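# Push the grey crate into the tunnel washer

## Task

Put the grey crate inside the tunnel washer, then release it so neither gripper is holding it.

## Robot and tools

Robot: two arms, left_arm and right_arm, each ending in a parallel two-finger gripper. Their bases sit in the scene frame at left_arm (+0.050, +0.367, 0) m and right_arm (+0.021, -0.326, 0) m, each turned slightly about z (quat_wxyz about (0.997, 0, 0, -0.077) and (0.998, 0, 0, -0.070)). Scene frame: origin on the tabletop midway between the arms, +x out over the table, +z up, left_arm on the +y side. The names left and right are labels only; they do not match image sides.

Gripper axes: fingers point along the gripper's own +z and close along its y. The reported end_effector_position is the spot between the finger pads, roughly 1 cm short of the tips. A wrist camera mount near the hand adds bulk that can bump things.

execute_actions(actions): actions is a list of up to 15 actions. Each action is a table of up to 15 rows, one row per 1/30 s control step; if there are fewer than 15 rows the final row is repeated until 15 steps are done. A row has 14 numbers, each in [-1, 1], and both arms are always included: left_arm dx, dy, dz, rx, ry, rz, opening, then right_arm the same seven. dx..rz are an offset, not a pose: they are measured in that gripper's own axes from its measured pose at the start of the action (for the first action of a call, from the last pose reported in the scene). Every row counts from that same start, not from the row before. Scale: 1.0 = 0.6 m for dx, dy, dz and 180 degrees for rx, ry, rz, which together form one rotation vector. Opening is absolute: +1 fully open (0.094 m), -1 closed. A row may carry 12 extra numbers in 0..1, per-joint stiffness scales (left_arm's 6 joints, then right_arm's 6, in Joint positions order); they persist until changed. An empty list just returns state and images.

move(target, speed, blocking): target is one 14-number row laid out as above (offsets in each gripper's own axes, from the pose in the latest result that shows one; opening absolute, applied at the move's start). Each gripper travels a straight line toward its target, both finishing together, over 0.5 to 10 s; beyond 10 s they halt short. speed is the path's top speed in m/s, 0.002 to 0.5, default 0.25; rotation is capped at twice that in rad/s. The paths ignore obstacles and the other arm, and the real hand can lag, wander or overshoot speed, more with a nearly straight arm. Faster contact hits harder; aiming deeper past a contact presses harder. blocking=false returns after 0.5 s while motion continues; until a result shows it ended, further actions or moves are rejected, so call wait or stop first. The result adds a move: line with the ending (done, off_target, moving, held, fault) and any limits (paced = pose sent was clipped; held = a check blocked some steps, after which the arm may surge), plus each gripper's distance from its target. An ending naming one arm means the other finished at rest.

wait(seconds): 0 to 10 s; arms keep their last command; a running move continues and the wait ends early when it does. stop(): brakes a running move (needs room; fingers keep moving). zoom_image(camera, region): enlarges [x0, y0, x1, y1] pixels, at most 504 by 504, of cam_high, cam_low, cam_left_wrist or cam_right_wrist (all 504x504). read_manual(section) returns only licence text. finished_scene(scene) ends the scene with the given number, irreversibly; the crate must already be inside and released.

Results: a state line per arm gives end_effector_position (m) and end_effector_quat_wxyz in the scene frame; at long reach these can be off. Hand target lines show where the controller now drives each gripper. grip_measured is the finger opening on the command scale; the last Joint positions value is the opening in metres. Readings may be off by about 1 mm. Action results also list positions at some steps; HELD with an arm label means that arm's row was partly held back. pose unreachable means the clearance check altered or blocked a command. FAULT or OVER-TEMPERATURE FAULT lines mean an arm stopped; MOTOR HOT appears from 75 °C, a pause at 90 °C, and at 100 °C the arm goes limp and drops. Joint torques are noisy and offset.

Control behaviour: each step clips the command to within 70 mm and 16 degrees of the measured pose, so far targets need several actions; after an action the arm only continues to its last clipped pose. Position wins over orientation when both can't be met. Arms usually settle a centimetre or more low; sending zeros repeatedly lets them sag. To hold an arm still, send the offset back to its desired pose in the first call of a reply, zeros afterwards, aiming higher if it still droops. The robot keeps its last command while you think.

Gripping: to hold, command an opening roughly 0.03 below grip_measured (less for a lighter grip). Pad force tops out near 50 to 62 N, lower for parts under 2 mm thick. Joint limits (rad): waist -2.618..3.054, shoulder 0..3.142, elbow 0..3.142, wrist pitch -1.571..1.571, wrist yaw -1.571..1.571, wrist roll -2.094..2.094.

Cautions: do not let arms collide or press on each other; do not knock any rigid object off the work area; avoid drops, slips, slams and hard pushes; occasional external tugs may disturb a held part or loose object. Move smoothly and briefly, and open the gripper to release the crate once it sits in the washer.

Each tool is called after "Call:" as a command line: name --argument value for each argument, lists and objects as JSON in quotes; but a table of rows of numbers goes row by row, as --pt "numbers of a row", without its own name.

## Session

Call:
execute_actions --actions '[]'

Scene clock: 0.00 s.
left_arm: end_effector_position=(+0.5980, +0.5291, +0.2995) grip_measured=+1.000 end_effector_quat_wxyz=(+0.375, -0.482, +0.723, -0.323) | right_arm: end_effector_position=(+0.6511, -0.4161, +0.2230) grip_measured=+1.000 end_effector_quat_wxyz=(+0.735, -0.151, +0.661, +0.019)
Joint positions: left_arm=[ 0.581  2.032  2.096 -0.671  0.467 -0.996  0.094] | right_arm=[-0.146  2.25   1.505  0.839 -0.534 -0.15   0.094]
Joint velocities: left_arm=[-0.022 -0.012 -0.012  0.037 -0.007  0.022  0.   ] | right_arm=[ 0.012 -0.007 -0.002 -0.022  0.081  0.022  0.   ]
Joint torques (N m, as the arm reports them, + toward a larger angle): no reading
Hand target (left_arm): +0.597, +0.528, +0.317; +0.393, -0.470, +0.720, -0.326
Hand target (right_arm): +0.650, -0.416, +0.244; +0.748, -0.155, +0.645, +0.012
Joint stiffness scale: left_arm=[1. 1. 1. 1. 1. 1.] | right_arm=[1. 1. 1. 1. 1. 1.]
camera_calibration (this result's frames):
cam_left_wrist: T_world_to_cam=[[0.508422, -0.0919576, 0.856184, -0.51116], [-0.576342, -0.77508, 0.258999, 0.720264], [0.639794, -0.625135, -0.447067, 0.183155], [0, 0, 0, 1]] pos_world=[0.557822, 0.625754, 0.332982]
cam_right_wrist: T_world_to_cam=[[0.224746, -0.94317, 0.244787, -0.590906], [-0.542517, -0.329793, -0.7726, 0.395041], [0.809422, 0.040838, -0.585805, -0.27864], [0, 0, 0, 1]] pos_world=[0.572658, -0.415664, 0.286627]

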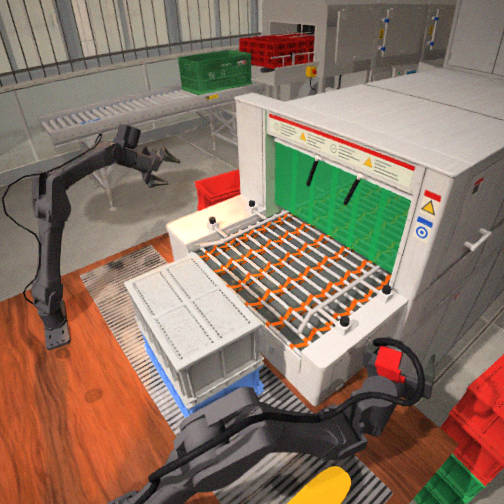

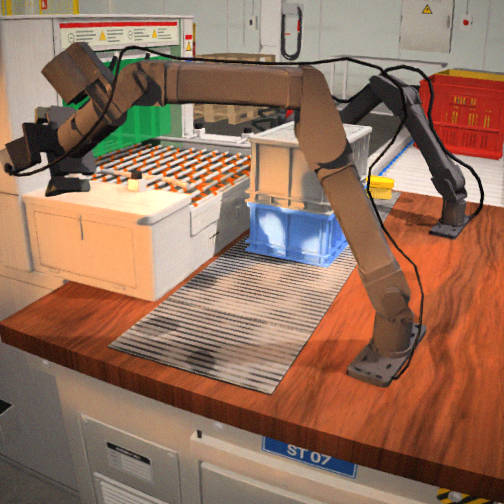

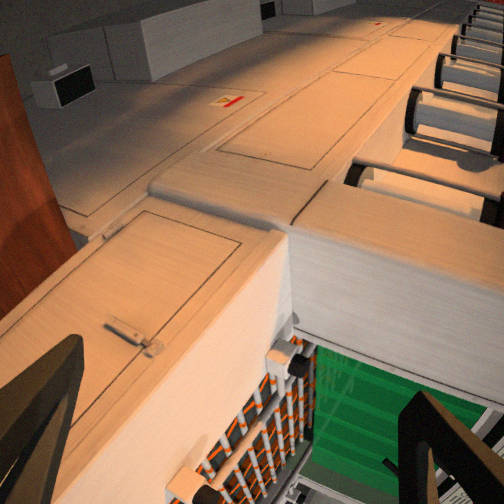

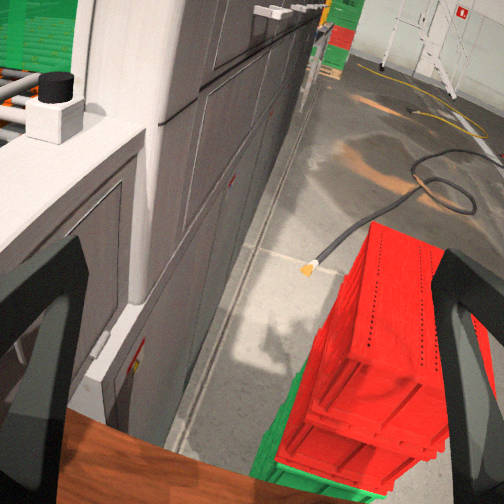

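Call:
zoom_image --camera "cam_high" --region '[110, 240, 290, 440]'

Call:
zoom_image --camera "cam_low" --region '[220, 100, 400, 280]'

Call:
zoom_image --camera "cam_high" --region '[160, 190, 420, 410]'

Region (110, 240, 290, 440) of cam_high's 504x504 image, scaled by 2.520, with more detail than that image has; it fills the left 454 columns of this view, and the rest is white.

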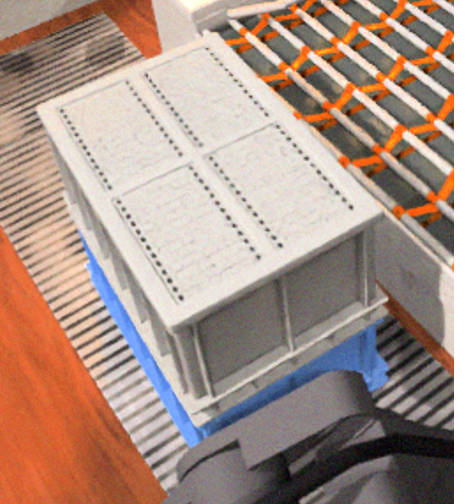

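Region (220, 100, 400, 280) of cam_low's 504x504 image, scaled by 2.800, with more detail than that image has.

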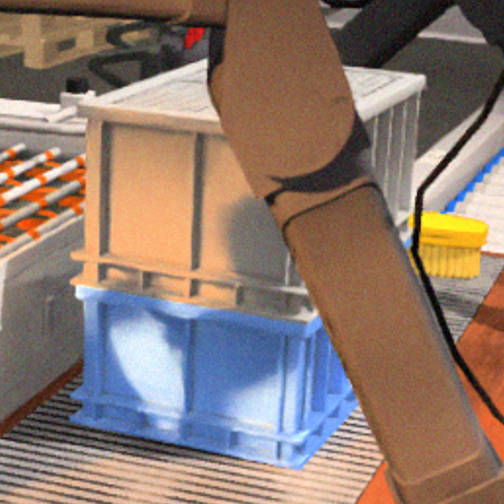

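Region (160, 190, 420, 410) of cam_high's 504x504 image, scaled by 1.938, with more detail than that image has; it fills the top 426 rows of this view, and the rest is white.

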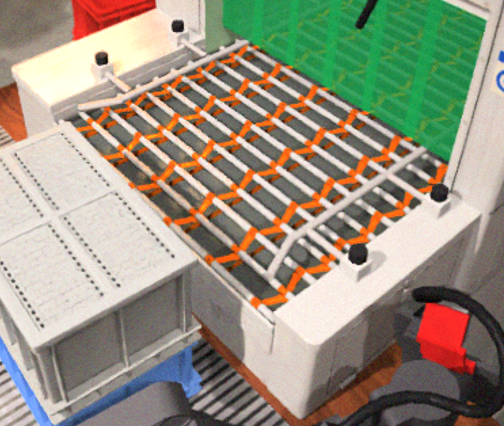

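Call:
move --target '[0.7387, 0.0392, -0.3178, 0.1965, 0.3051, 0.0137, 0.0, -0.1957, 0.4122, -0.4997, -0.1915, 0.193, 0.5432, 0.0]' --speed 0.4

Scene clock: 61.00 s.
left_arm: end_effector_position=(+0.3079, +0.1458, +0.2739) grip_measured=+0.001 end_effector_quat_wxyz=(+0.118, -0.147, +0.696, -0.693) | right_arm: end_effector_position=(+0.2928, -0.2352, +0.2607) grip_measured=+0.003 end_effector_quat_wxyz=(+0.192, +0.211, +0.675, +0.680)
Joint positions: left_arm=[-0.131  1.046  0.525  0.502  0.909 -1.595  0.047] | right_arm=[-0.187  0.978  0.43   0.544 -1.32   1.595  0.047]
Joint velocities: left_arm=[ 0.007  0.012 -0.017  0.007  0.007  0.007 -0.001] | right_arm=[-0.017 -0.012 -0.002  0.125  0.037  0.051 -0.   ]
Joint torques (N m, as the arm reports them, + toward a larger angle): left_arm=[-0.92 -2.7   5.99  2.09 -0.04 -0.03] | right_arm=[-0.26 -2.33  5.21  1.81 -0.08 -0.01]
Hand target (left_arm): +0.305, +0.144, +0.280; +0.128, -0.136, +0.691, -0.699
Hand target (right_arm): +0.290, -0.235, +0.263; +0.203, +0.198, +0.675, +0.681
Off the commanded pose (left_arm): 0.006 m, 2 deg.
Off the commanded pose (right_arm): 0.005 m, 2 deg.
Joint stiffness scale: left_arm=[1. 1. 1. 1. 1. 1.] | right_arm=[1. 1. 1. 1. 1. 1.]
move: done
camera_calibration (this result's frames):
cam_left_wrist: T_world_to_cam=[[0.265413, 0.0853938, 0.960346, -0.356555], [-0.948187, 0.203536, 0.243955, 0.23853], [-0.174633, -0.975336, 0.134991, 0.260099], [0, 0, 0, 1]] pos_world=[0.366227, 0.235582, 0.249114]
cam_right_wrist: T_world_to_cam=[[0.0199925, -0.00925298, -0.999757, 0.255114], [-0.98822, -0.151934, -0.0183556, 0.265101], [-0.151728, 0.988347, -0.0121815, 0.380892], [0, 0, 0, 1]] pos_world=[0.31467, -0.333815, 0.264558]

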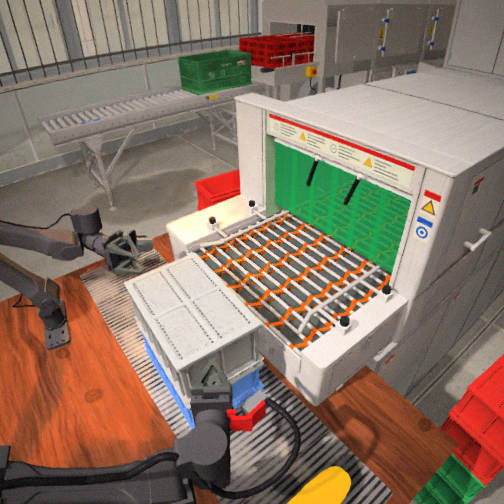

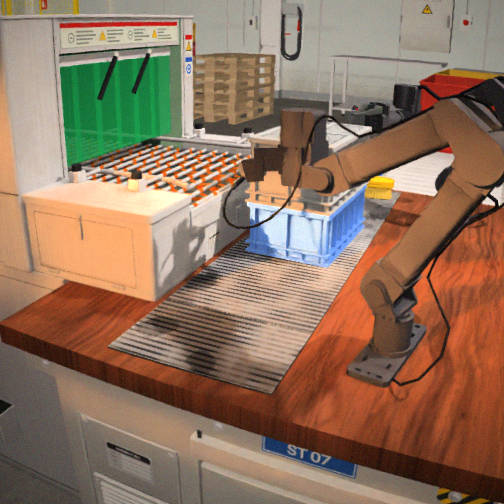

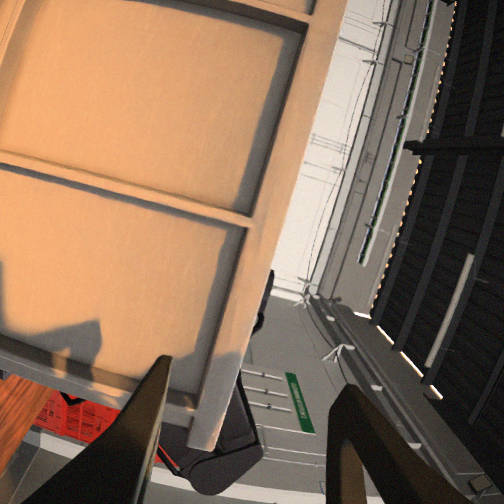

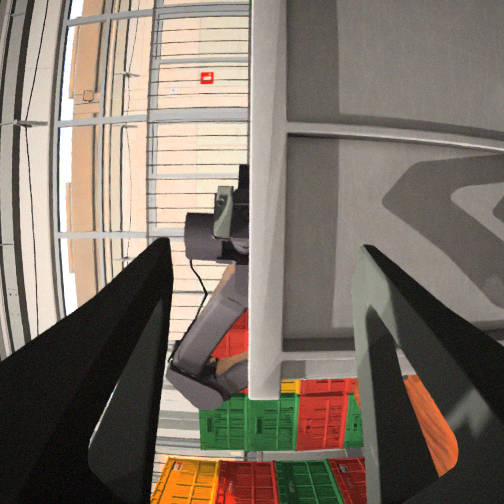

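Call:
move --target '[-0.0108, -0.0235, 0.1015, 0.007, 0.0, 0.022, 0.0, 0.003, 0.0323, 0.0878, -0.005, 0.0, -0.017, 0.0]' --speed 0.045

Scene clock: 100.47 s.
left_arm: end_effector_position=(+0.3326, +0.0958, +0.2683) grip_measured=+0.001 end_effector_quat_wxyz=(+0.121, -0.143, +0.703, -0.686) | right_arm: end_effector_position=(+0.3161, -0.1937, +0.2662) grip_measured=+0.003 end_effector_quat_wxyz=(+0.200, +0.209, +0.677, +0.677)
Joint positions: left_arm=[-0.3    1.252  0.633  0.579  0.74  -1.571  0.047] | right_arm=[ 0.055  1.042  0.482  0.553 -1.07   1.578  0.047]
Joint velocities: left_arm=[-0.002 -0.002 -0.022 -0.081  0.007 -0.007 -0.001] | right_arm=[-0.002 -0.002  0.002 -0.051  0.037 -0.051 -0.001]
Joint torques (N m, as the arm reports them, + toward a larger angle): left_arm=[-0.91 -3.07  8.48  2.17 -0.04  0.1 ] | right_arm=[ 0.96 -1.31  9.16  1.65  0.02 -0.12]
Hand target (left_arm): +0.335, +0.092, +0.287; +0.143, -0.122, +0.692, -0.697
Hand target (right_arm): +0.320, -0.191, +0.279; +0.212, +0.192, +0.677, +0.679
Off the commanded pose (left_arm): 0.020 m, 4 deg.
Off the commanded pose (right_arm): 0.015 m, 2 deg.
Joint stiffness scale: left_arm=[1. 1. 1. 1. 1. 1.] | right_arm=[1. 1. 1. 1. 1. 1.]
move: off_target (left_arm, right_arm)
camera_calibration (this result's frames):
cam_left_wrist: T_world_to_cam=[[0.260461, 0.0650105, 0.963293, -0.350664], [-0.949062, 0.200477, 0.243084, 0.27438], [-0.177315, -0.977539, 0.113916, 0.223158], [0, 0, 0, 1]] pos_world=[0.391307, 0.185935, 0.245674]
cam_right_wrist: T_world_to_cam=[[0.0309847, -0.0195323, -0.999329, 0.254941], [-0.989089, -0.144663, -0.0278397, 0.298821], [-0.144022, 0.989288, -0.0238015, 0.34433], [0, 0, 0, 1]] pos_world=[0.337252, -0.292433, 0.271285]

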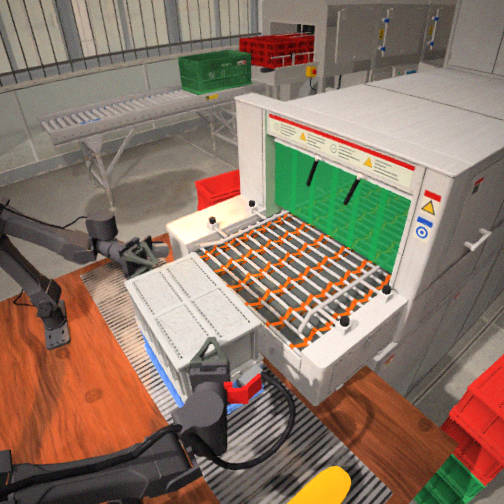

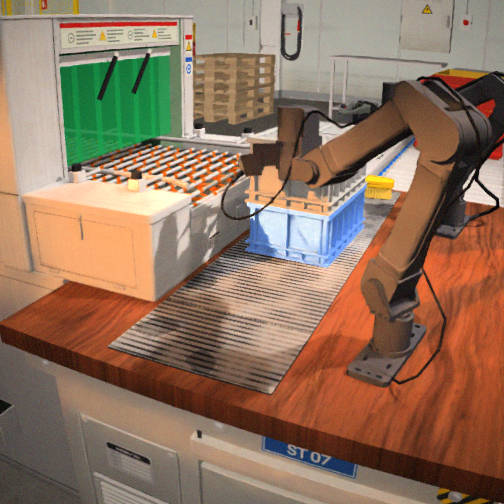

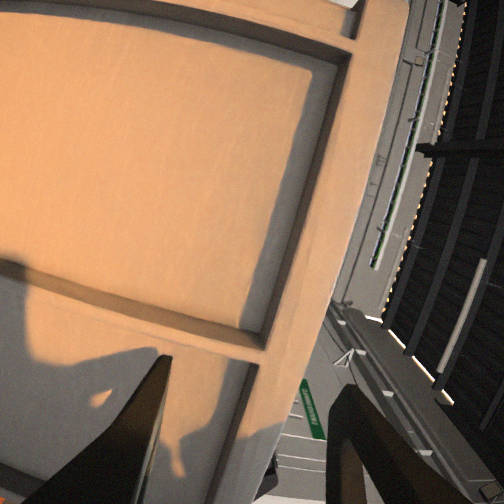

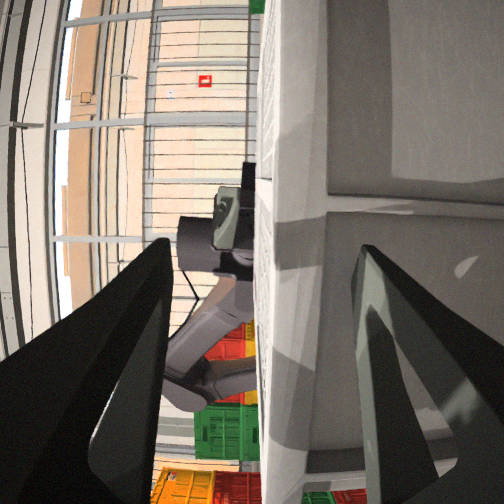

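Call:
execute_actions --actions '[[[0.0015,-0.0315,0.008,0.0135,0,0.017,-0.06,-0.001,0.019,0.0085,-0.007,0,-0.0106,-0.06],[0.003,-0.0315,0.0096,0.0135,0,0.017,-0.12,0.0005,0.016,0.0096,-0.007,0,-0.0106,-0.12],[0.0045,-0.0315,0.0112,0.0135,0,0.017,-0.18,0.002,0.013,0.0108,-0.007,0,-0.0106,-0.18],[0.006,-0.0315,0.0128,0.0135,0,0.017,-0.24,0.0033,0.01,0.012,-0.007,0,-0.0106,-0.24],[0.007,-0.0315,0.0143,0.0135,0,0.017,-0.30,0.0045,0.007,0.013,-0.007,0,-0.0106,-0.30],[0.007,-0.0315,0.0143,0.0135,0,0.017,-0.36,0.0045,0.007,0.013,-0.007,0,-0.0106,-0.36],[0.007,-0.0315,0.0143,0.0135,0,0.017,-0.42,0.0045,0.007,0.013,-0.007,0,-0.0106,-0.42],[0.007,-0.0315,0.0143,0.0135,0,0.017,-0.48,0.0045,0.007,0.013,-0.007,0,-0.0106,-0.48],[0.007,-0.0315,0.0143,0.0135,0,0.017,-0.54,0.0045,0.007,0.013,-0.007,0,-0.0106,-0.54],[0.007,-0.0315,0.0143,0.0135,0,0.017,-0.60,0.0045,0.007,0.013,-0.007,0,-0.0106,-0.60],[0.007,-0.0315,0.0143,0.0135,0,0.017,-0.65,0.0045,0.007,0.013,-0.007,0,-0.0106,-0.65],[0.007,-0.0315,0.0143,0.0135,0,0.017,-0.70,0.0045,0.007,0.013,-0.007,0,-0.0106,-0.70],[0.007,-0.0315,0.0143,0.0135,0,0.017,-0.74,0.0045,0.007,0.013,-0.007,0,-0.0106,-0.74],[0.007,-0.0315,0.0143,0.0135,0,0.017,-0.77,0.0045,0.007,0.013,-0.007,0,-0.0106,-0.77],[0.007,-0.0315,0.0143,0.0135,0,0.017,-0.80,0.0045,0.007,0.013,-0.007,0,-0.0106,-0.80]]]'

Call:
wait --seconds 0.3

Scene clock: 130.37 s.
left_arm: end_effector_position=(+0.3345, +0.0934, +0.2718) grip_measured=-0.768 end_effector_quat_wxyz=(+0.136, -0.144, +0.698, -0.688) | right_arm: end_effector_position=(+0.3221, -0.1917, +0.2635) grip_measured=-0.763 end_effector_quat_wxyz=(+0.206, +0.221, +0.675, +0.673)
Joint positions: left_arm=[-0.318  1.252  0.633  0.597  0.701 -1.565  0.011] | right_arm=[ 0.08   1.054  0.483  0.555 -1.018  1.577  0.011]
Joint velocities: left_arm=[-0.022  0.012  0.027 -0.007 -0.066 -0.066 -0.005] | right_arm=[ 0.017 -0.012  0.007  0.007 -0.007 -0.022 -0.001]
Joint torques (N m, as the arm reports them, + toward a larger angle): left_arm=[-1.55 -3.28  8.33  1.91  0.16 -0.01] | right_arm=[ 1.1  -2.22  6.01  2.2  -0.11  0.03]
Hand target (left_arm): +0.332, +0.086, +0.287; +0.142, -0.122, +0.691, -0.698
Hand target (right_arm): +0.318, -0.186, +0.270; +0.213, +0.196, +0.673, +0.680
Off the commanded pose (left_arm): 0.017 m, 3 deg.
Off the commanded pose (right_arm): 0.010 m, 3 deg.
Joint stiffness scale: left_arm=[1. 1. 1. 1. 1. 1.] | right_arm=[1. 1. 1. 1. 1. 1.]
Step readings (end_effector_position):
0: left_arm (+0.3330, +0.0959, +0.2685) | right_arm (+0.3164, -0.1937, +0.2664)
1: left_arm (+0.3330, +0.0958, +0.2685) | right_arm (+0.3166, -0.1936, +0.2664)
2: left_arm (+0.3328, +0.0953, +0.2685) | right_arm (+0.3170, -0.1934, +0.2664)
4: left_arm (+0.3313, +0.0933, +0.2685) | right_arm (+0.3175, -0.1922, +0.2665)
8: left_arm (+0.3331, +0.0932, +0.2680) | right_arm (+0.3197, -0.1920, +0.2666)
15: end_effector_position above
camera_calibration (this result's frames):
cam_left_wrist: T_world_to_cam=[[0.238141, 0.0752605, 0.96831, -0.349244], [-0.958252, 0.180653, 0.221626, 0.286531], [-0.158248, -0.980663, 0.115139, 0.214356], [0, 0, 0, 1]] pos_world=[0.39166, 0.184732, 0.249993]
cam_right_wrist: T_world_to_cam=[[0.0219126, -0.0205831, -0.999548, 0.254888], [-0.9928, -0.118215, -0.0193303, 0.308965], [-0.117763, 0.992775, -0.0230253, 0.335075], [0, 0, 0, 1]] pos_world=[0.340615, -0.290883, 0.26846]

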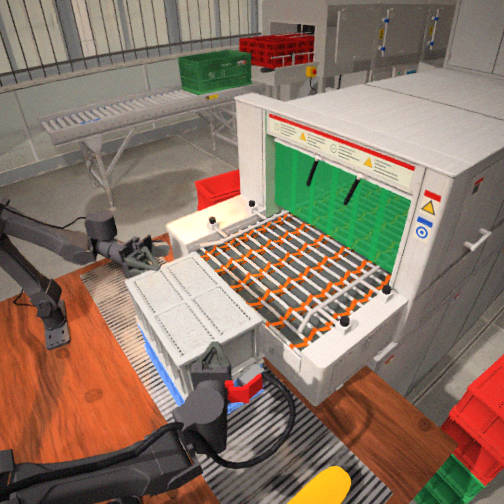

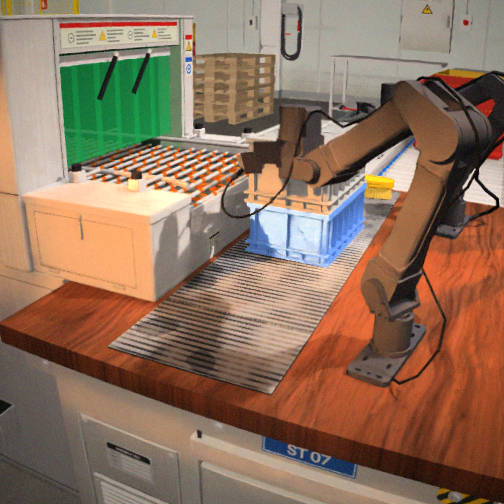

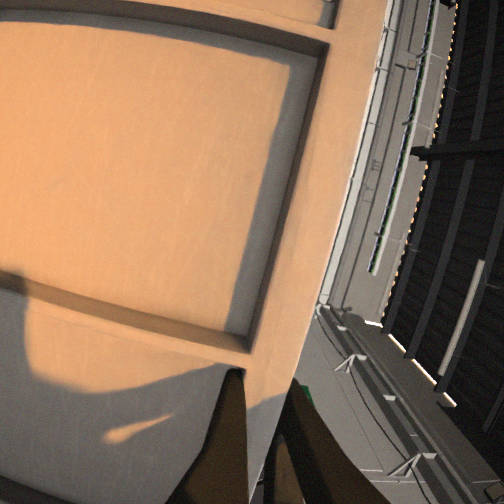

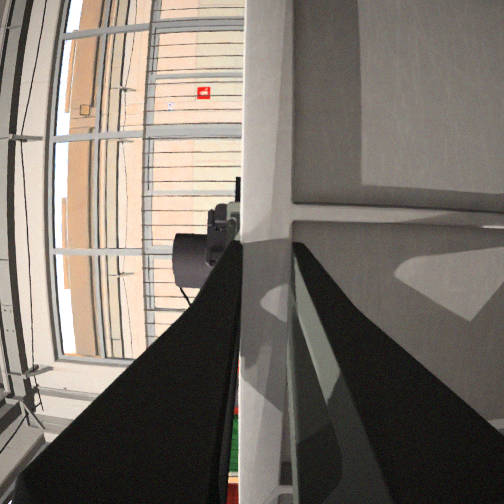

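Scene clock: 130.67 s.
left_arm: end_effector_position=(+0.3346, +0.0935, +0.2720) grip_measured=-0.768 end_effector_quat_wxyz=(+0.137, -0.143, +0.698, -0.688) | right_arm: end_effector_position=(+0.3221, -0.1917, +0.2635) grip_measured=-0.763 end_effector_quat_wxyz=(+0.206, +0.221, +0.675, +0.673)
Joint positions: left_arm=[-0.318  1.252  0.633  0.598  0.7   -1.564  0.011] | right_arm=[ 0.08   1.054  0.483  0.555 -1.018  1.577  0.011]
Joint velocities: left_arm=[ 0.022 -0.012  0.017 -0.037  0.022  0.081 -0.   ] | right_arm=[ 0.007 -0.027 -0.002  0.022  0.007 -0.007  0.   ]
Joint torques (N m, as the arm reports them, + toward a larger angle): left_arm=[-1.6  -3.28  8.32  1.99  0.08  0.03] | right_arm=[ 1.23 -2.25  5.91  2.19 -0.11  0.01]
Hand target (left_arm): +0.332, +0.086, +0.287; +0.142, -0.122, +0.691, -0.698
Hand target (right_arm): +0.318, -0.186, +0.270; +0.213, +0.196, +0.673, +0.680
Off the commanded pose (left_arm): 0.017 m, 3 deg.
Off the commanded pose (right_arm): 0.010 m, 3 deg.
Joint stiffness scale: left_arm=[1. 1. 1. 1. 1. 1.] | right_arm=[1. 1. 1. 1. 1. 1.]
wait: 0.30 s; at rest by 0.17 s
camera_calibration (this result's frames):
cam_left_wrist: T_world_to_cam=[[0.236398, 0.07533, 0.968732, -0.348967], [-0.958771, 0.179914, 0.219977, 0.287301], [-0.157718, -0.980794, 0.114756, 0.214347], [0, 0, 0, 1]] pos_world=[0.391758, 0.184828, 0.250258]
cam_right_wrist: T_world_to_cam=[[0.0222245, -0.0208024, -0.999537, 0.254742], [-0.992793, -0.118222, -0.0196141, 0.309037], [-0.117759, 0.992769, -0.02328, 0.33514], [0, 0, 0, 1]] pos_world=[0.340614, -0.290882, 0.268488]

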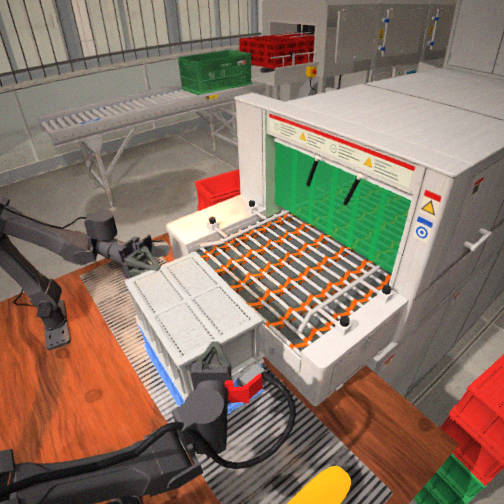

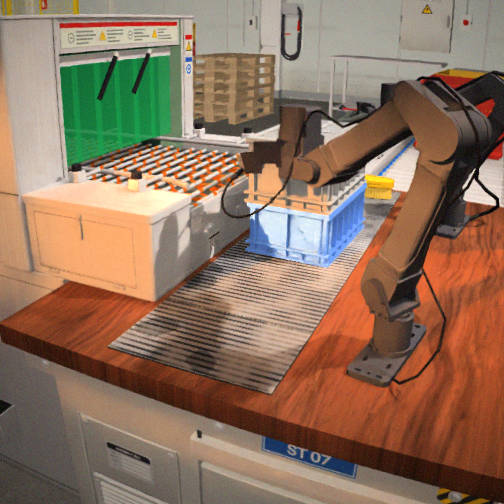

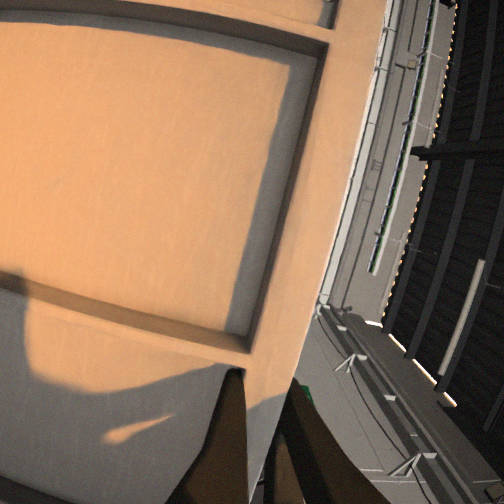

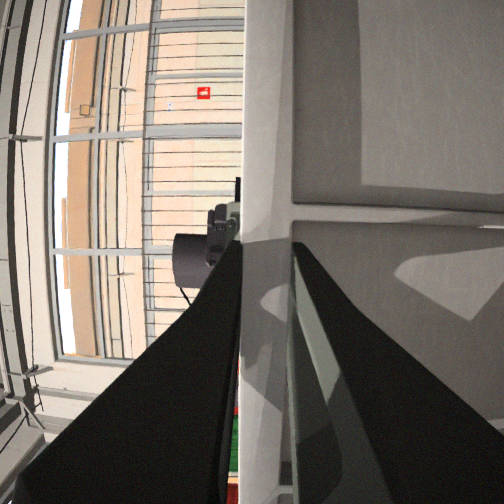

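Call:
move --target '[0.0175, -0.23, 0.0005, 0.0265, 0.0, 0.030, -0.80, 0.021, 0.224, -0.0015, -0.024, 0.0, -0.034, -0.80]' --speed 0.09

Scene clock: 165.83 s.
left_arm: end_effector_position=(+0.3375, +0.0911, +0.3719) grip_measured=-0.768 end_effector_quat_wxyz=(+0.148, -0.147, +0.697, -0.686) | right_arm: end_effector_position=(+0.3257, -0.1949, +0.3613) grip_measured=-0.763 end_effector_quat_wxyz=(+0.219, +0.229, +0.668, +0.673)
Joint positions: left_arm=[-0.333  1.186  0.996  0.172  0.664 -1.555  0.011] | right_arm=[ 0.08   0.993  0.836  0.16  -0.987  1.589  0.011]
Joint velocities: left_arm=[-0.037 -0.007  0.012  0.022 -0.007 -0.022 -0.001] | right_arm=[0.012 0.007 0.002 0.007 0.022 0.022 0.   ]
Joint torques (N m, as the arm reports them, + toward a larger angle): left_arm=[-2.06 -5.03  9.54  2.33  0.03  0.1 ] | right_arm=[ 1.47 -4.09 10.22  2.18 -0.1  -0.03]
Hand target (left_arm): +0.324, +0.088, +0.409; +0.174, -0.105, +0.674, -0.710
Hand target (right_arm): +0.312, -0.188, +0.397; +0.250, +0.177, +0.660, +0.686
Off the commanded pose (left_arm): 0.040 m, 7 deg.
Off the commanded pose (right_arm): 0.040 m, 7 deg.
Joint stiffness scale: left_arm=[1. 1. 1. 1. 1. 1.] | right_arm=[1. 1. 1. 1. 1. 1.]
move: off_target (left_arm, right_arm)
camera_calibration (this result's frames):
cam_left_wrist: T_world_to_cam=[[0.2247, 0.0765285, 0.971418, -0.443467], [-0.964546, 0.159082, 0.210578, 0.275817], [-0.13842, -0.984295, 0.109561, 0.196725], [0, 0, 0, 1]] pos_world=[0.392916, 0.183696, 0.351157]
cam_right_wrist: T_world_to_cam=[[0.0314843, -0.0160579, -0.999375, 0.350178], [-0.995762, -0.0869408, -0.0299735, 0.32495], [-0.0864052, 0.996084, -0.0187271, 0.329829], [0, 0, 0, 1]] pos_world=[0.341047, -0.294663, 0.365875]

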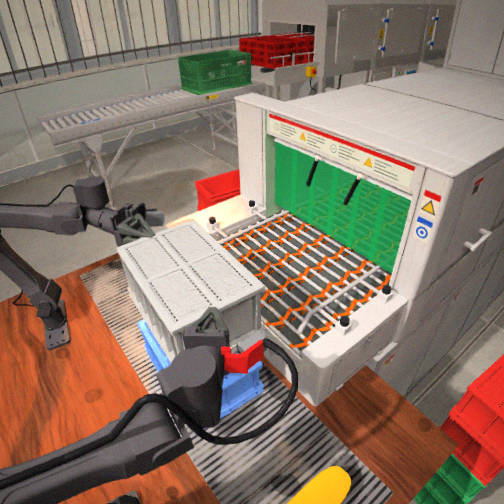

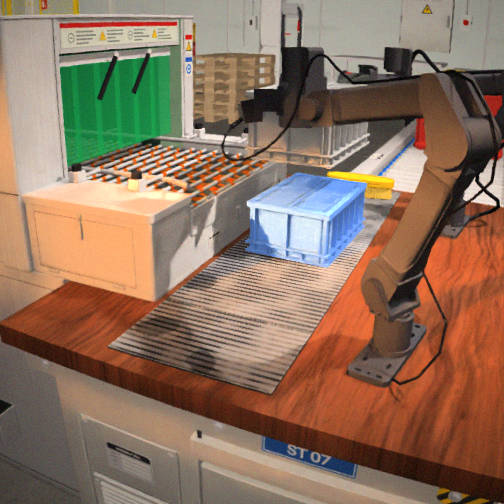

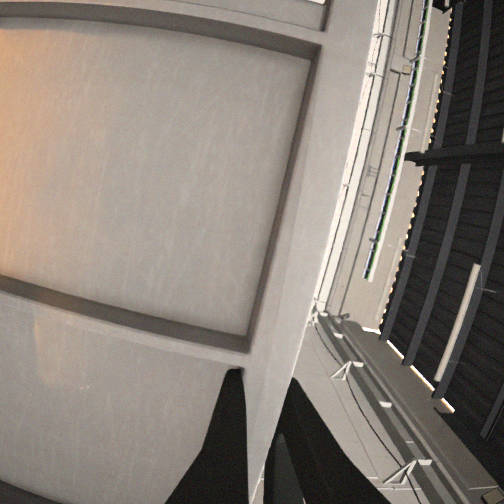

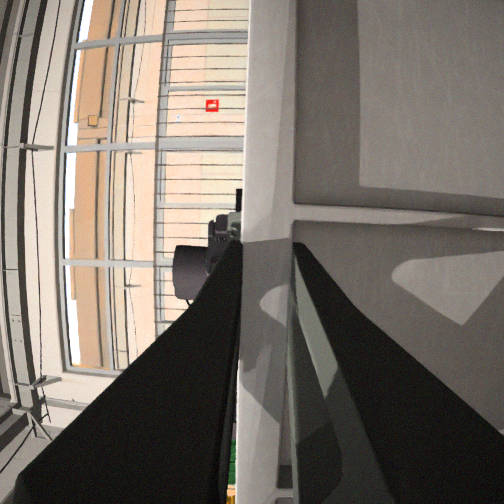

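Call:
move --target '[-0.434, -0.0467, 0.1295, 0.0236, -0.0139, 0.0293, -0.80, -0.3253, 0.0522, 0.3458, -0.0237, 0.0138, -0.0318, -0.80]' --speed 0.11

Scene clock: 180.77 s.
left_arm: end_effector_position=(+0.6132, +0.1226, +0.3548) grip_measured=-0.768 end_effector_quat_wxyz=(+0.163, -0.162, +0.692, -0.684) | right_arm: end_effector_position=(+0.6134, -0.1587, +0.3459) grip_measured=-0.763 end_effector_quat_wxyz=(+0.209, +0.220, +0.672, +0.676)
Joint positions: left_arm=[-0.021  2.173  2.019  0.137  0.931 -1.553  0.011] | right_arm=[ 0.184  2.162  1.952  0.212 -0.912  1.589  0.011]
Joint velocities: left_arm=[-0.002 -0.002  0.017  0.037  0.007 -0.066  0.   ] | right_arm=[-0.002 -0.002  0.002 -0.051  0.007 -0.007  0.001]
Joint torques (N m, as the arm reports them, + toward a larger angle): left_arm=[ -0.18 -12.58   9.71   2.18   0.06   0.01] | right_arm=[  1.47 -13.7   10.56   2.14   0.08  -0.12]
Hand target (left_arm): +0.604, +0.123, +0.398; +0.200, -0.122, +0.675, -0.699
Hand target (right_arm): +0.603, -0.148, +0.391; +0.247, +0.173, +0.658, +0.690
Off the commanded pose (left_arm): 0.046 m, 7 deg.
Off the commanded pose (right_arm): 0.046 m, 7 deg.
Joint stiffness scale: left_arm=[1. 1. 1. 1. 1. 1.] | right_arm=[1. 1. 1. 1. 1. 1.]
move: off_target (left_arm, right_arm)
camera_calibration (this result's frames):
cam_left_wrist: T_world_to_cam=[[0.219713, 0.0909167, 0.971319, -0.489871], [-0.970977, 0.116818, 0.208702, 0.550163], [-0.0944931, -0.988983, 0.113945, 0.239862], [0, 0, 0, 1]] pos_world=[0.664493, 0.217488, 0.33367]
cam_right_wrist: T_world_to_cam=[[0.0304753, -0.0147111, -0.999427, 0.327177], [-0.99291, -0.115379, -0.0285783, 0.607402], [-0.114892, 0.993213, -0.018123, 0.33521], [0, 0, 0, 1]] pos_world=[0.631638, -0.258041, 0.350423]

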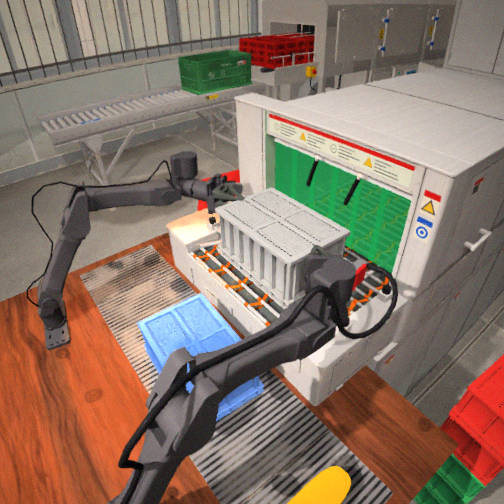

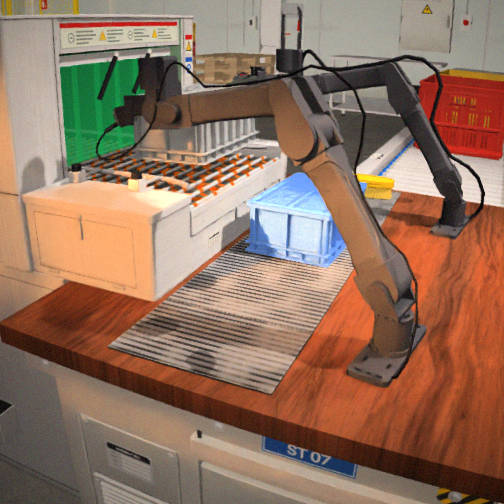

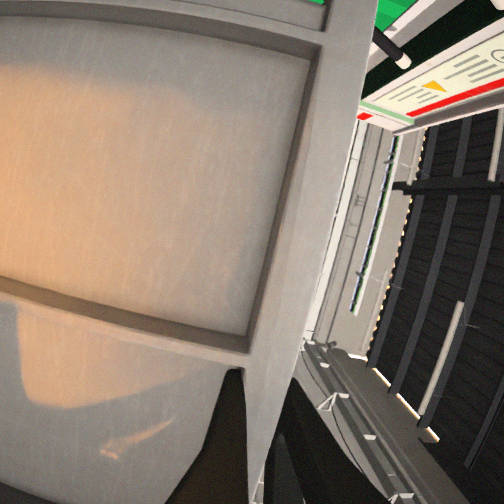

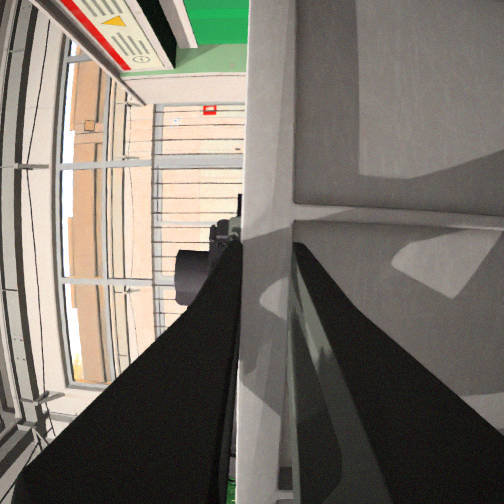

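Call:
move --target '[0.006, 0.06, 0.0015, 0.017, 0.0, 0.027, -0.80, 0.01, -0.0635, 0.0067, -0.02, 0.0, -0.0286, -0.80]' --speed 0.04

Scene clock: 195.77 s.
left_arm: end_effector_position=(+0.6150, +0.1220, +0.3000) grip_measured=-0.768 end_effector_quat_wxyz=(+0.173, -0.151, +0.689, -0.688) | right_arm: end_effector_position=(+0.6135, -0.1595, +0.2888) grip_measured=-0.763 end_effector_quat_wxyz=(+0.218, +0.211, +0.670, +0.677)
Joint positions: left_arm=[-0.021  2.191  1.811  0.388  0.933 -1.547  0.011] | right_arm=[ 0.182  2.183  1.745  0.458 -0.911  1.58   0.011]
Joint velocities: left_arm=[-0.002 -0.002 -0.007 -0.051  0.007 -0.051 -0.001] | right_arm=[-0.022  0.017 -0.012  0.066 -0.007  0.037 -0.001]
Joint torques (N m, as the arm reports them, + toward a larger angle): left_arm=[ -0.35 -12.37   6.18   2.2   -0.01   0.05] | right_arm=[  1.3  -12.91   6.26   2.38   0.18  -0.08]
Hand target (left_arm): +0.610, +0.121, +0.319; +0.196, -0.128, +0.680, -0.695
Hand target (right_arm): +0.610, -0.152, +0.308; +0.245, +0.183, +0.660, +0.686
Off the commanded pose (left_arm): 0.019 m, 4 deg.
Off the commanded pose (right_arm): 0.021 m, 5 deg.
Joint stiffness scale: left_arm=[1. 1. 1. 1. 1. 1.] | right_arm=[1. 1. 1. 1. 1. 1.]
move: off_target (left_arm, right_arm)
camera_calibration (this result's frames):
cam_left_wrist: T_world_to_cam=[[0.190117, 0.0920751, 0.977434, -0.420739], [-0.976592, 0.119773, 0.178671, 0.575485], [-0.100619, -0.988522, 0.112691, 0.249767], [0, 0, 0, 1]] pos_world=[0.667135, 0.216712, 0.280275]
cam_right_wrist: T_world_to_cam=[[0.055733, -0.0195336, -0.998255, 0.253433], [-0.992058, -0.113994, -0.0531565, 0.612557], [-0.112757, 0.993289, -0.0257317, 0.335802], [0, 0, 0, 1]] pos_world=[0.631431, -0.25877, 0.294192]

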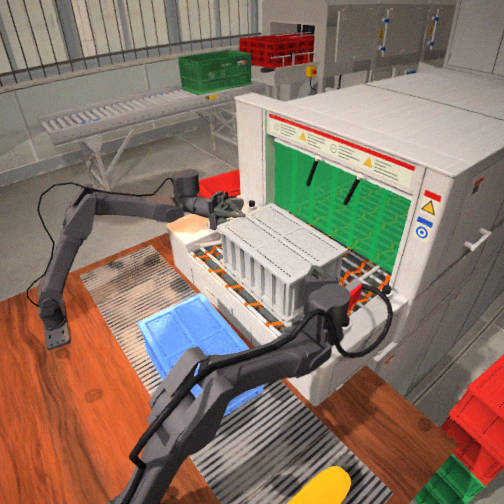

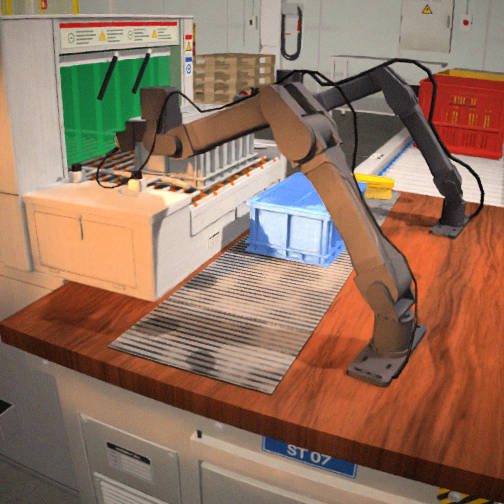

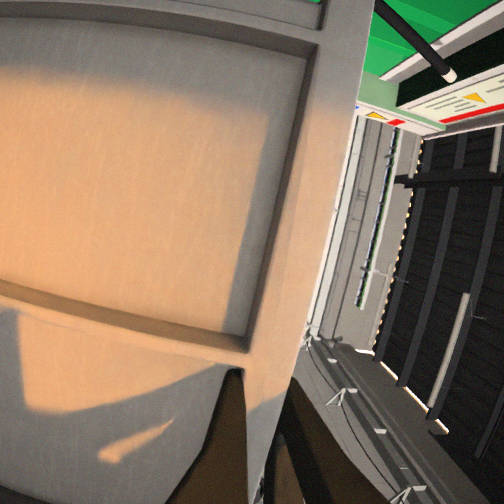

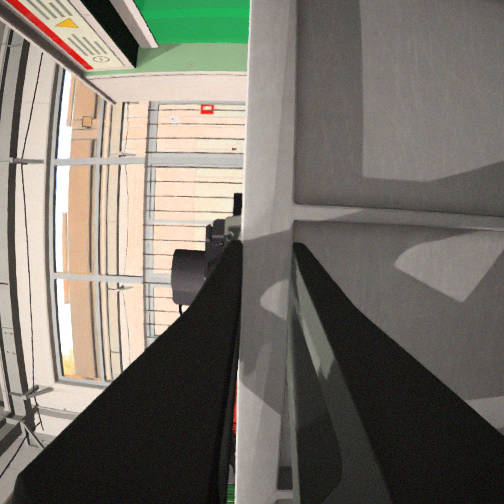

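Call:
execute_actions --actions '[]'

Scene clock: 210.67 s.
left_arm: end_effector_position=(+0.6150, +0.1220, +0.3001) grip_measured=-0.768 end_effector_quat_wxyz=(+0.173, -0.151, +0.689, -0.688) | right_arm: end_effector_position=(+0.6135, -0.1595, +0.2888) grip_measured=-0.763 end_effector_quat_wxyz=(+0.219, +0.211, +0.670, +0.677)
Joint positions: left_arm=[-0.021  2.191  1.81   0.391  0.933 -1.548  0.011] | right_arm=[ 0.182  2.183  1.745  0.46  -0.911  1.58   0.011]
Joint velocities: left_arm=[-0.002 -0.017 -0.002  0.022  0.022 -0.007  0.   ] | right_arm=[ 0.007  0.002  0.002  0.022 -0.022 -0.037 -0.001]
Joint torques (N m, as the arm reports them, + toward a larger angle): left_arm=[ -0.34 -12.37   6.19   2.22  -0.01   0.04] | right_arm=[  1.29 -12.87   6.19   2.39   0.18  -0.06]
Hand target (left_arm): +0.610, +0.121, +0.319; +0.196, -0.128, +0.680, -0.695
Hand target (right_arm): +0.610, -0.152, +0.308; +0.245, +0.183, +0.660, +0.686
Off the commanded pose (left_arm): 0.019 m, 4 deg.
Off the commanded pose (right_arm): 0.021 m, 5 deg.
Joint stiffness scale: left_arm=[1. 1. 1. 1. 1. 1.] | right_arm=[1. 1. 1. 1. 1. 1.]
camera_calibration (this result's frames):
cam_left_wrist: T_world_to_cam=[[0.18895, 0.0927325, 0.977598, -0.420288], [-0.976804, 0.119897, 0.177423, 0.57592], [-0.100758, -0.988446, 0.113236, 0.249665], [0, 0, 0, 1]] pos_world=[0.667129, 0.216704, 0.28042]
cam_right_wrist: T_world_to_cam=[[0.056634, -0.0190281, -0.998214, 0.253036], [-0.992009, -0.113976, -0.0541093, 0.612766], [-0.112743, 0.993301, -0.0253309, 0.335679], [0, 0, 0, 1]] pos_world=[0.631384, -0.258774, 0.294243]

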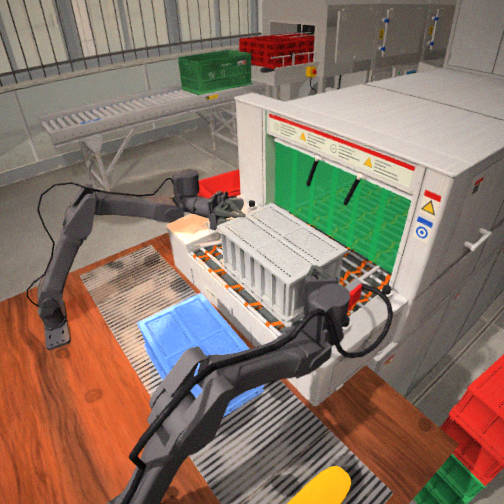

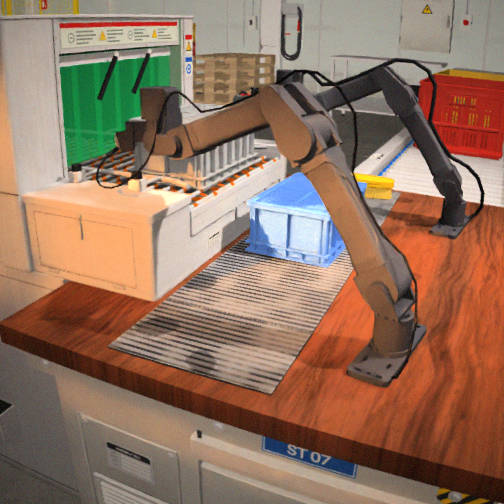

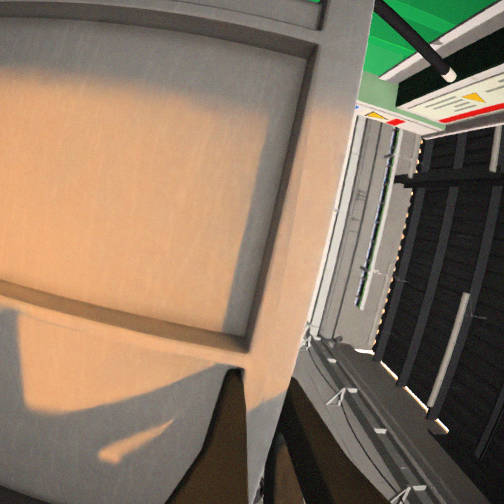

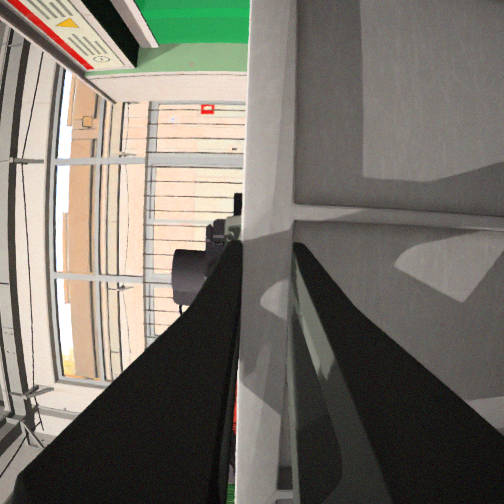

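Call:
execute_actions --actions '[[[0.006,-0.03,0,0.01,0,0.018,-0.72,0.008,0.03,0,-0.01,0,-0.018,-0.72],[0.006,-0.03,0,0.01,0,0.018,-0.63,0.008,0.03,0,-0.01,0,-0.018,-0.63],[0.006,-0.03,0,0.01,0,0.018,-0.54,0.008,0.03,0,-0.01,0,-0.018,-0.54],[0.006,-0.03,0,0.01,0,0.018,-0.45,0.008,0.03,0,-0.01,0,-0.018,-0.45],[0.006,-0.03,0,0.01,0,0.018,-0.36,0.008,0.03,0,-0.01,0,-0.018,-0.36],[0.006,-0.03,0,0.01,0,0.018,-0.27,0.008,0.03,0,-0.01,0,-0.018,-0.27],[0.006,-0.03,-0.005,0.01,0,0.018,-0.18,0.008,0.03,-0.005,-0.01,0,-0.018,-0.18],[0.006,-0.03,-0.011,0.01,0,0.018,-0.09,0.008,0.03,-0.011,-0.01,0,-0.018,-0.09],[0.006,-0.03,-0.018,0.01,0,0.018,0.0,0.008,0.03,-0.018,-0.01,0,-0.018,0.0],[0.006,-0.03,-0.025,0.01,0,0.018,0.0,0.008,0.03,-0.025,-0.01,0,-0.018,0.0],[0.006,-0.03,-0.032,0.01,0,0.018,0.0,0.008,0.03,-0.032,-0.01,0,-0.018,0.0],[0.006,-0.03,-0.039,0.01,0,0.018,0.0,0.008,0.03,-0.039,-0.01,0,-0.018,0.0],[0.006,-0.03,-0.046,0.01,0,0.018,0.0,0.008,0.03,-0.046,-0.01,0,-0.018,0.0],[0.006,-0.03,-0.053,0.01,0,0.018,0.0,0.008,0.03,-0.053,-0.01,0,-0.018,0.0],[0.006,-0.03,-0.06,0.01,0,0.018,0.0,0.008,0.03,-0.06,-0.01,0,-0.018,0.0]],[[0.004,-0.03,-0.03,0.01,0,0.012,0.0,0.004,0.03,-0.03,-0.01,0,-0.012,0.0],[0.004,-0.03,-0.035,0.01,0,0.012,0.0,0.004,0.03,-0.035,-0.01,0,-0.012,0.0],[0.004,-0.03,-0.04,0.01,0,0.012,0.0,0.004,0.03,-0.04,-0.01,0,-0.012,0.0],[0.004,-0.03,-0.045,0.01,0,0.012,0.0,0.004,0.03,-0.045,-0.01,0,-0.012,0.0],[0.004,-0.03,-0.05,0.01,0,0.012,0.0,0.004,0.03,-0.05,-0.01,0,-0.012,0.0],[0.004,-0.03,-0.055,0.01,0,0.012,0.0,0.004,0.03,-0.055,-0.01,0,-0.012,0.0],[0.004,-0.03,-0.06,0.01,0,0.012,0.0,0.004,0.03,-0.06,-0.01,0,-0.012,0.0],[0.004,-0.03,-0.065,0.01,0,0.012,0.0,0.004,0.03,-0.065,-0.01,0,-0.012,0.0],[0.004,-0.03,-0.07,0.01,0,0.012,0.0,0.004,0.03,-0.07,-0.01,0,-0.012,0.0],[0.004,-0.03,-0.074,0.01,0,0.012,0.0,0.004,0.03,-0.074,-0.01,0,-0.012,0.0],[0.004,-0.03,-0.077,0.01,0,0.012,0.0,0.004,0.03,-0.077,-0.01,0,-0.012,0.0],[0.004,-0.03,-0.08,0.01,0,0.012,0.0,0.004,0.03,-0.08,-0.01,0,-0.012,0.0]]]'

Scene clock: 229.53 s.
left_arm: end_effector_position=(+0.5927, +0.1735, +0.2853) grip_measured=-0.002 end_effector_quat_wxyz=(+0.164, -0.170, +0.692, -0.682) | right_arm: end_effector_position=(+0.5831, -0.2076, +0.2718) grip_measured=-0.003 end_effector_quat_wxyz=(+0.207, +0.232, +0.673, +0.671)
Joint positions: left_arm=[ 0.077  2.074  1.596  0.449  1.017 -1.55   0.047] | right_arm=[ 0.083  2.068  1.527  0.517 -0.997  1.584  0.047]
Joint velocities: left_arm=[ 0.066 -0.076 -0.042  0.081  0.037 -0.125 -0.001] | right_arm=[-0.037 -0.066 -0.037  0.139 -0.095 -0.022 -0.002]
Joint torques (N m, as the arm reports them, + toward a larger angle): left_arm=[  0.36 -12.17   6.1    1.98   0.17  -0.03] | right_arm=[ -0.21 -13.69   5.51   2.02  -0.11   0.01]
Hand target (left_arm): +0.584, +0.176, +0.308; +0.181, -0.143, +0.686, -0.690
Hand target (right_arm): +0.574, -0.209, +0.295; +0.226, +0.204, +0.668, +0.679
Off the commanded pose (left_arm): 0.025 m, 4 deg.
Off the commanded pose (right_arm): 0.026 m, 4 deg.
Joint stiffness scale: left_arm=[1. 1. 1. 1. 1. 1.] | right_arm=[1. 1. 1. 1. 1. 1.]
Step readings (end_effector_position; steps 1 to 15: 1st action; 16 to 30: 2nd action):
0: left_arm (+0.6150, +0.1220, +0.3001) | right_arm (+0.6135, -0.1595, +0.2888)
1: left_arm (+0.6150, +0.1220, +0.3001) | right_arm (+0.6135, -0.1595, +0.2888)
2: left_arm (+0.6153, +0.1221, +0.3002) | right_arm (+0.6139, -0.1598, +0.2888)
4: left_arm (+0.6158, +0.1224, +0.3005) | right_arm (+0.6144, -0.1601, +0.2890)
8: left_arm (+0.6159, +0.1227, +0.3003) | right_arm (+0.6145, -0.1602, +0.2889)
15: left_arm (+0.6068, +0.1352, +0.2898) | right_arm (+0.6028, -0.1712, +0.2779)
16: left_arm (+0.6059, +0.1390, +0.2883) | right_arm (+0.6012, -0.1747, +0.2762)
17: left_arm (+0.6053, +0.1430, +0.2873) | right_arm (+0.6002, -0.1786, +0.2754)
19: left_arm (+0.6040, +0.1496, +0.2852) | right_arm (+0.5982, -0.1855, +0.2727)
23: left_arm (+0.5994, +0.1595, +0.2821) | right_arm (+0.5924, -0.1955, +0.2690)
30: end_effector_position above
camera_calibration (this result's frames):
cam_left_wrist: T_world_to_cam=[[0.228421, 0.0921943, 0.969187, -0.42723], [-0.970131, 0.105066, 0.218649, 0.537437], [-0.0816708, -0.990182, 0.11344, 0.288975], [0, 0, 0, 1]] pos_world=[0.642573, 0.269059, 0.263775]
cam_right_wrist: T_world_to_cam=[[0.00821273, -0.017235, -0.999818, 0.265882], [-0.994938, -0.100287, -0.00644388, 0.567816], [-0.100158, 0.994809, -0.0179713, 0.370588], [0, 0, 0, 1]] pos_world=[0.599875, -0.307137, 0.276153]

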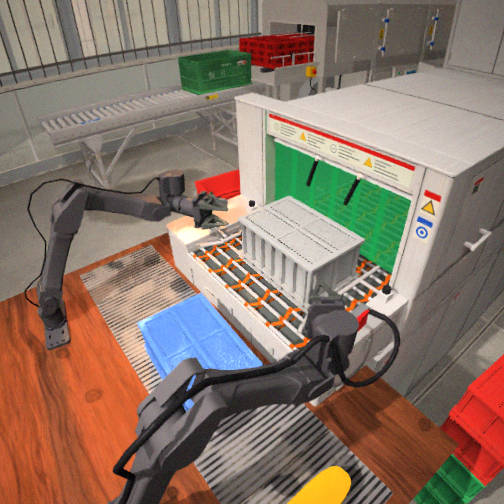

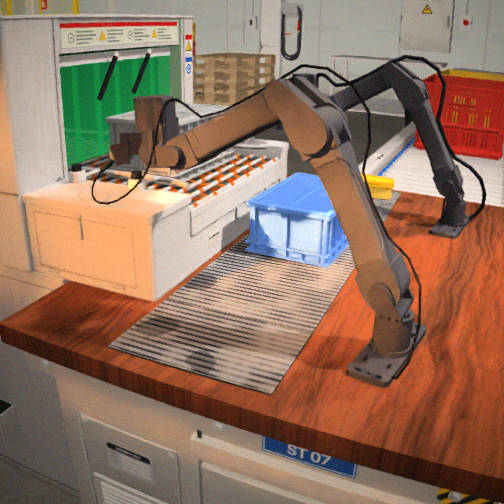

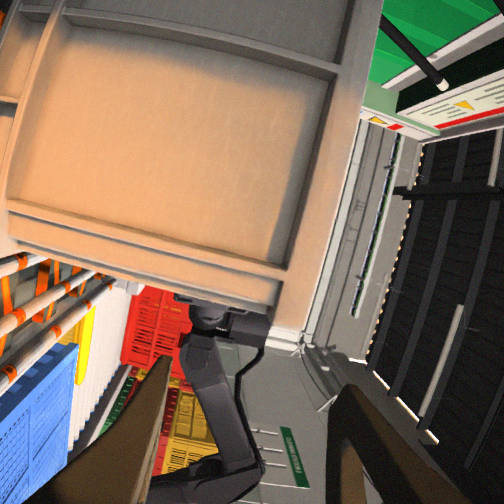

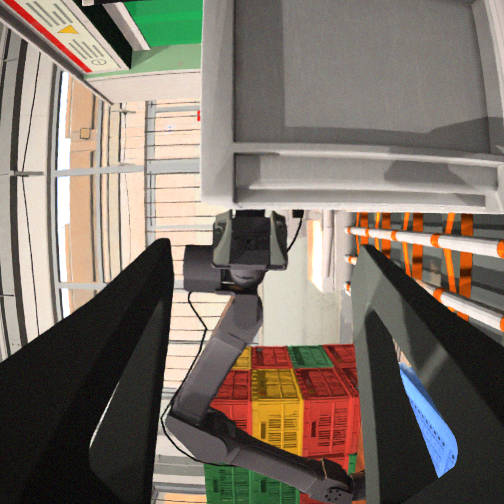

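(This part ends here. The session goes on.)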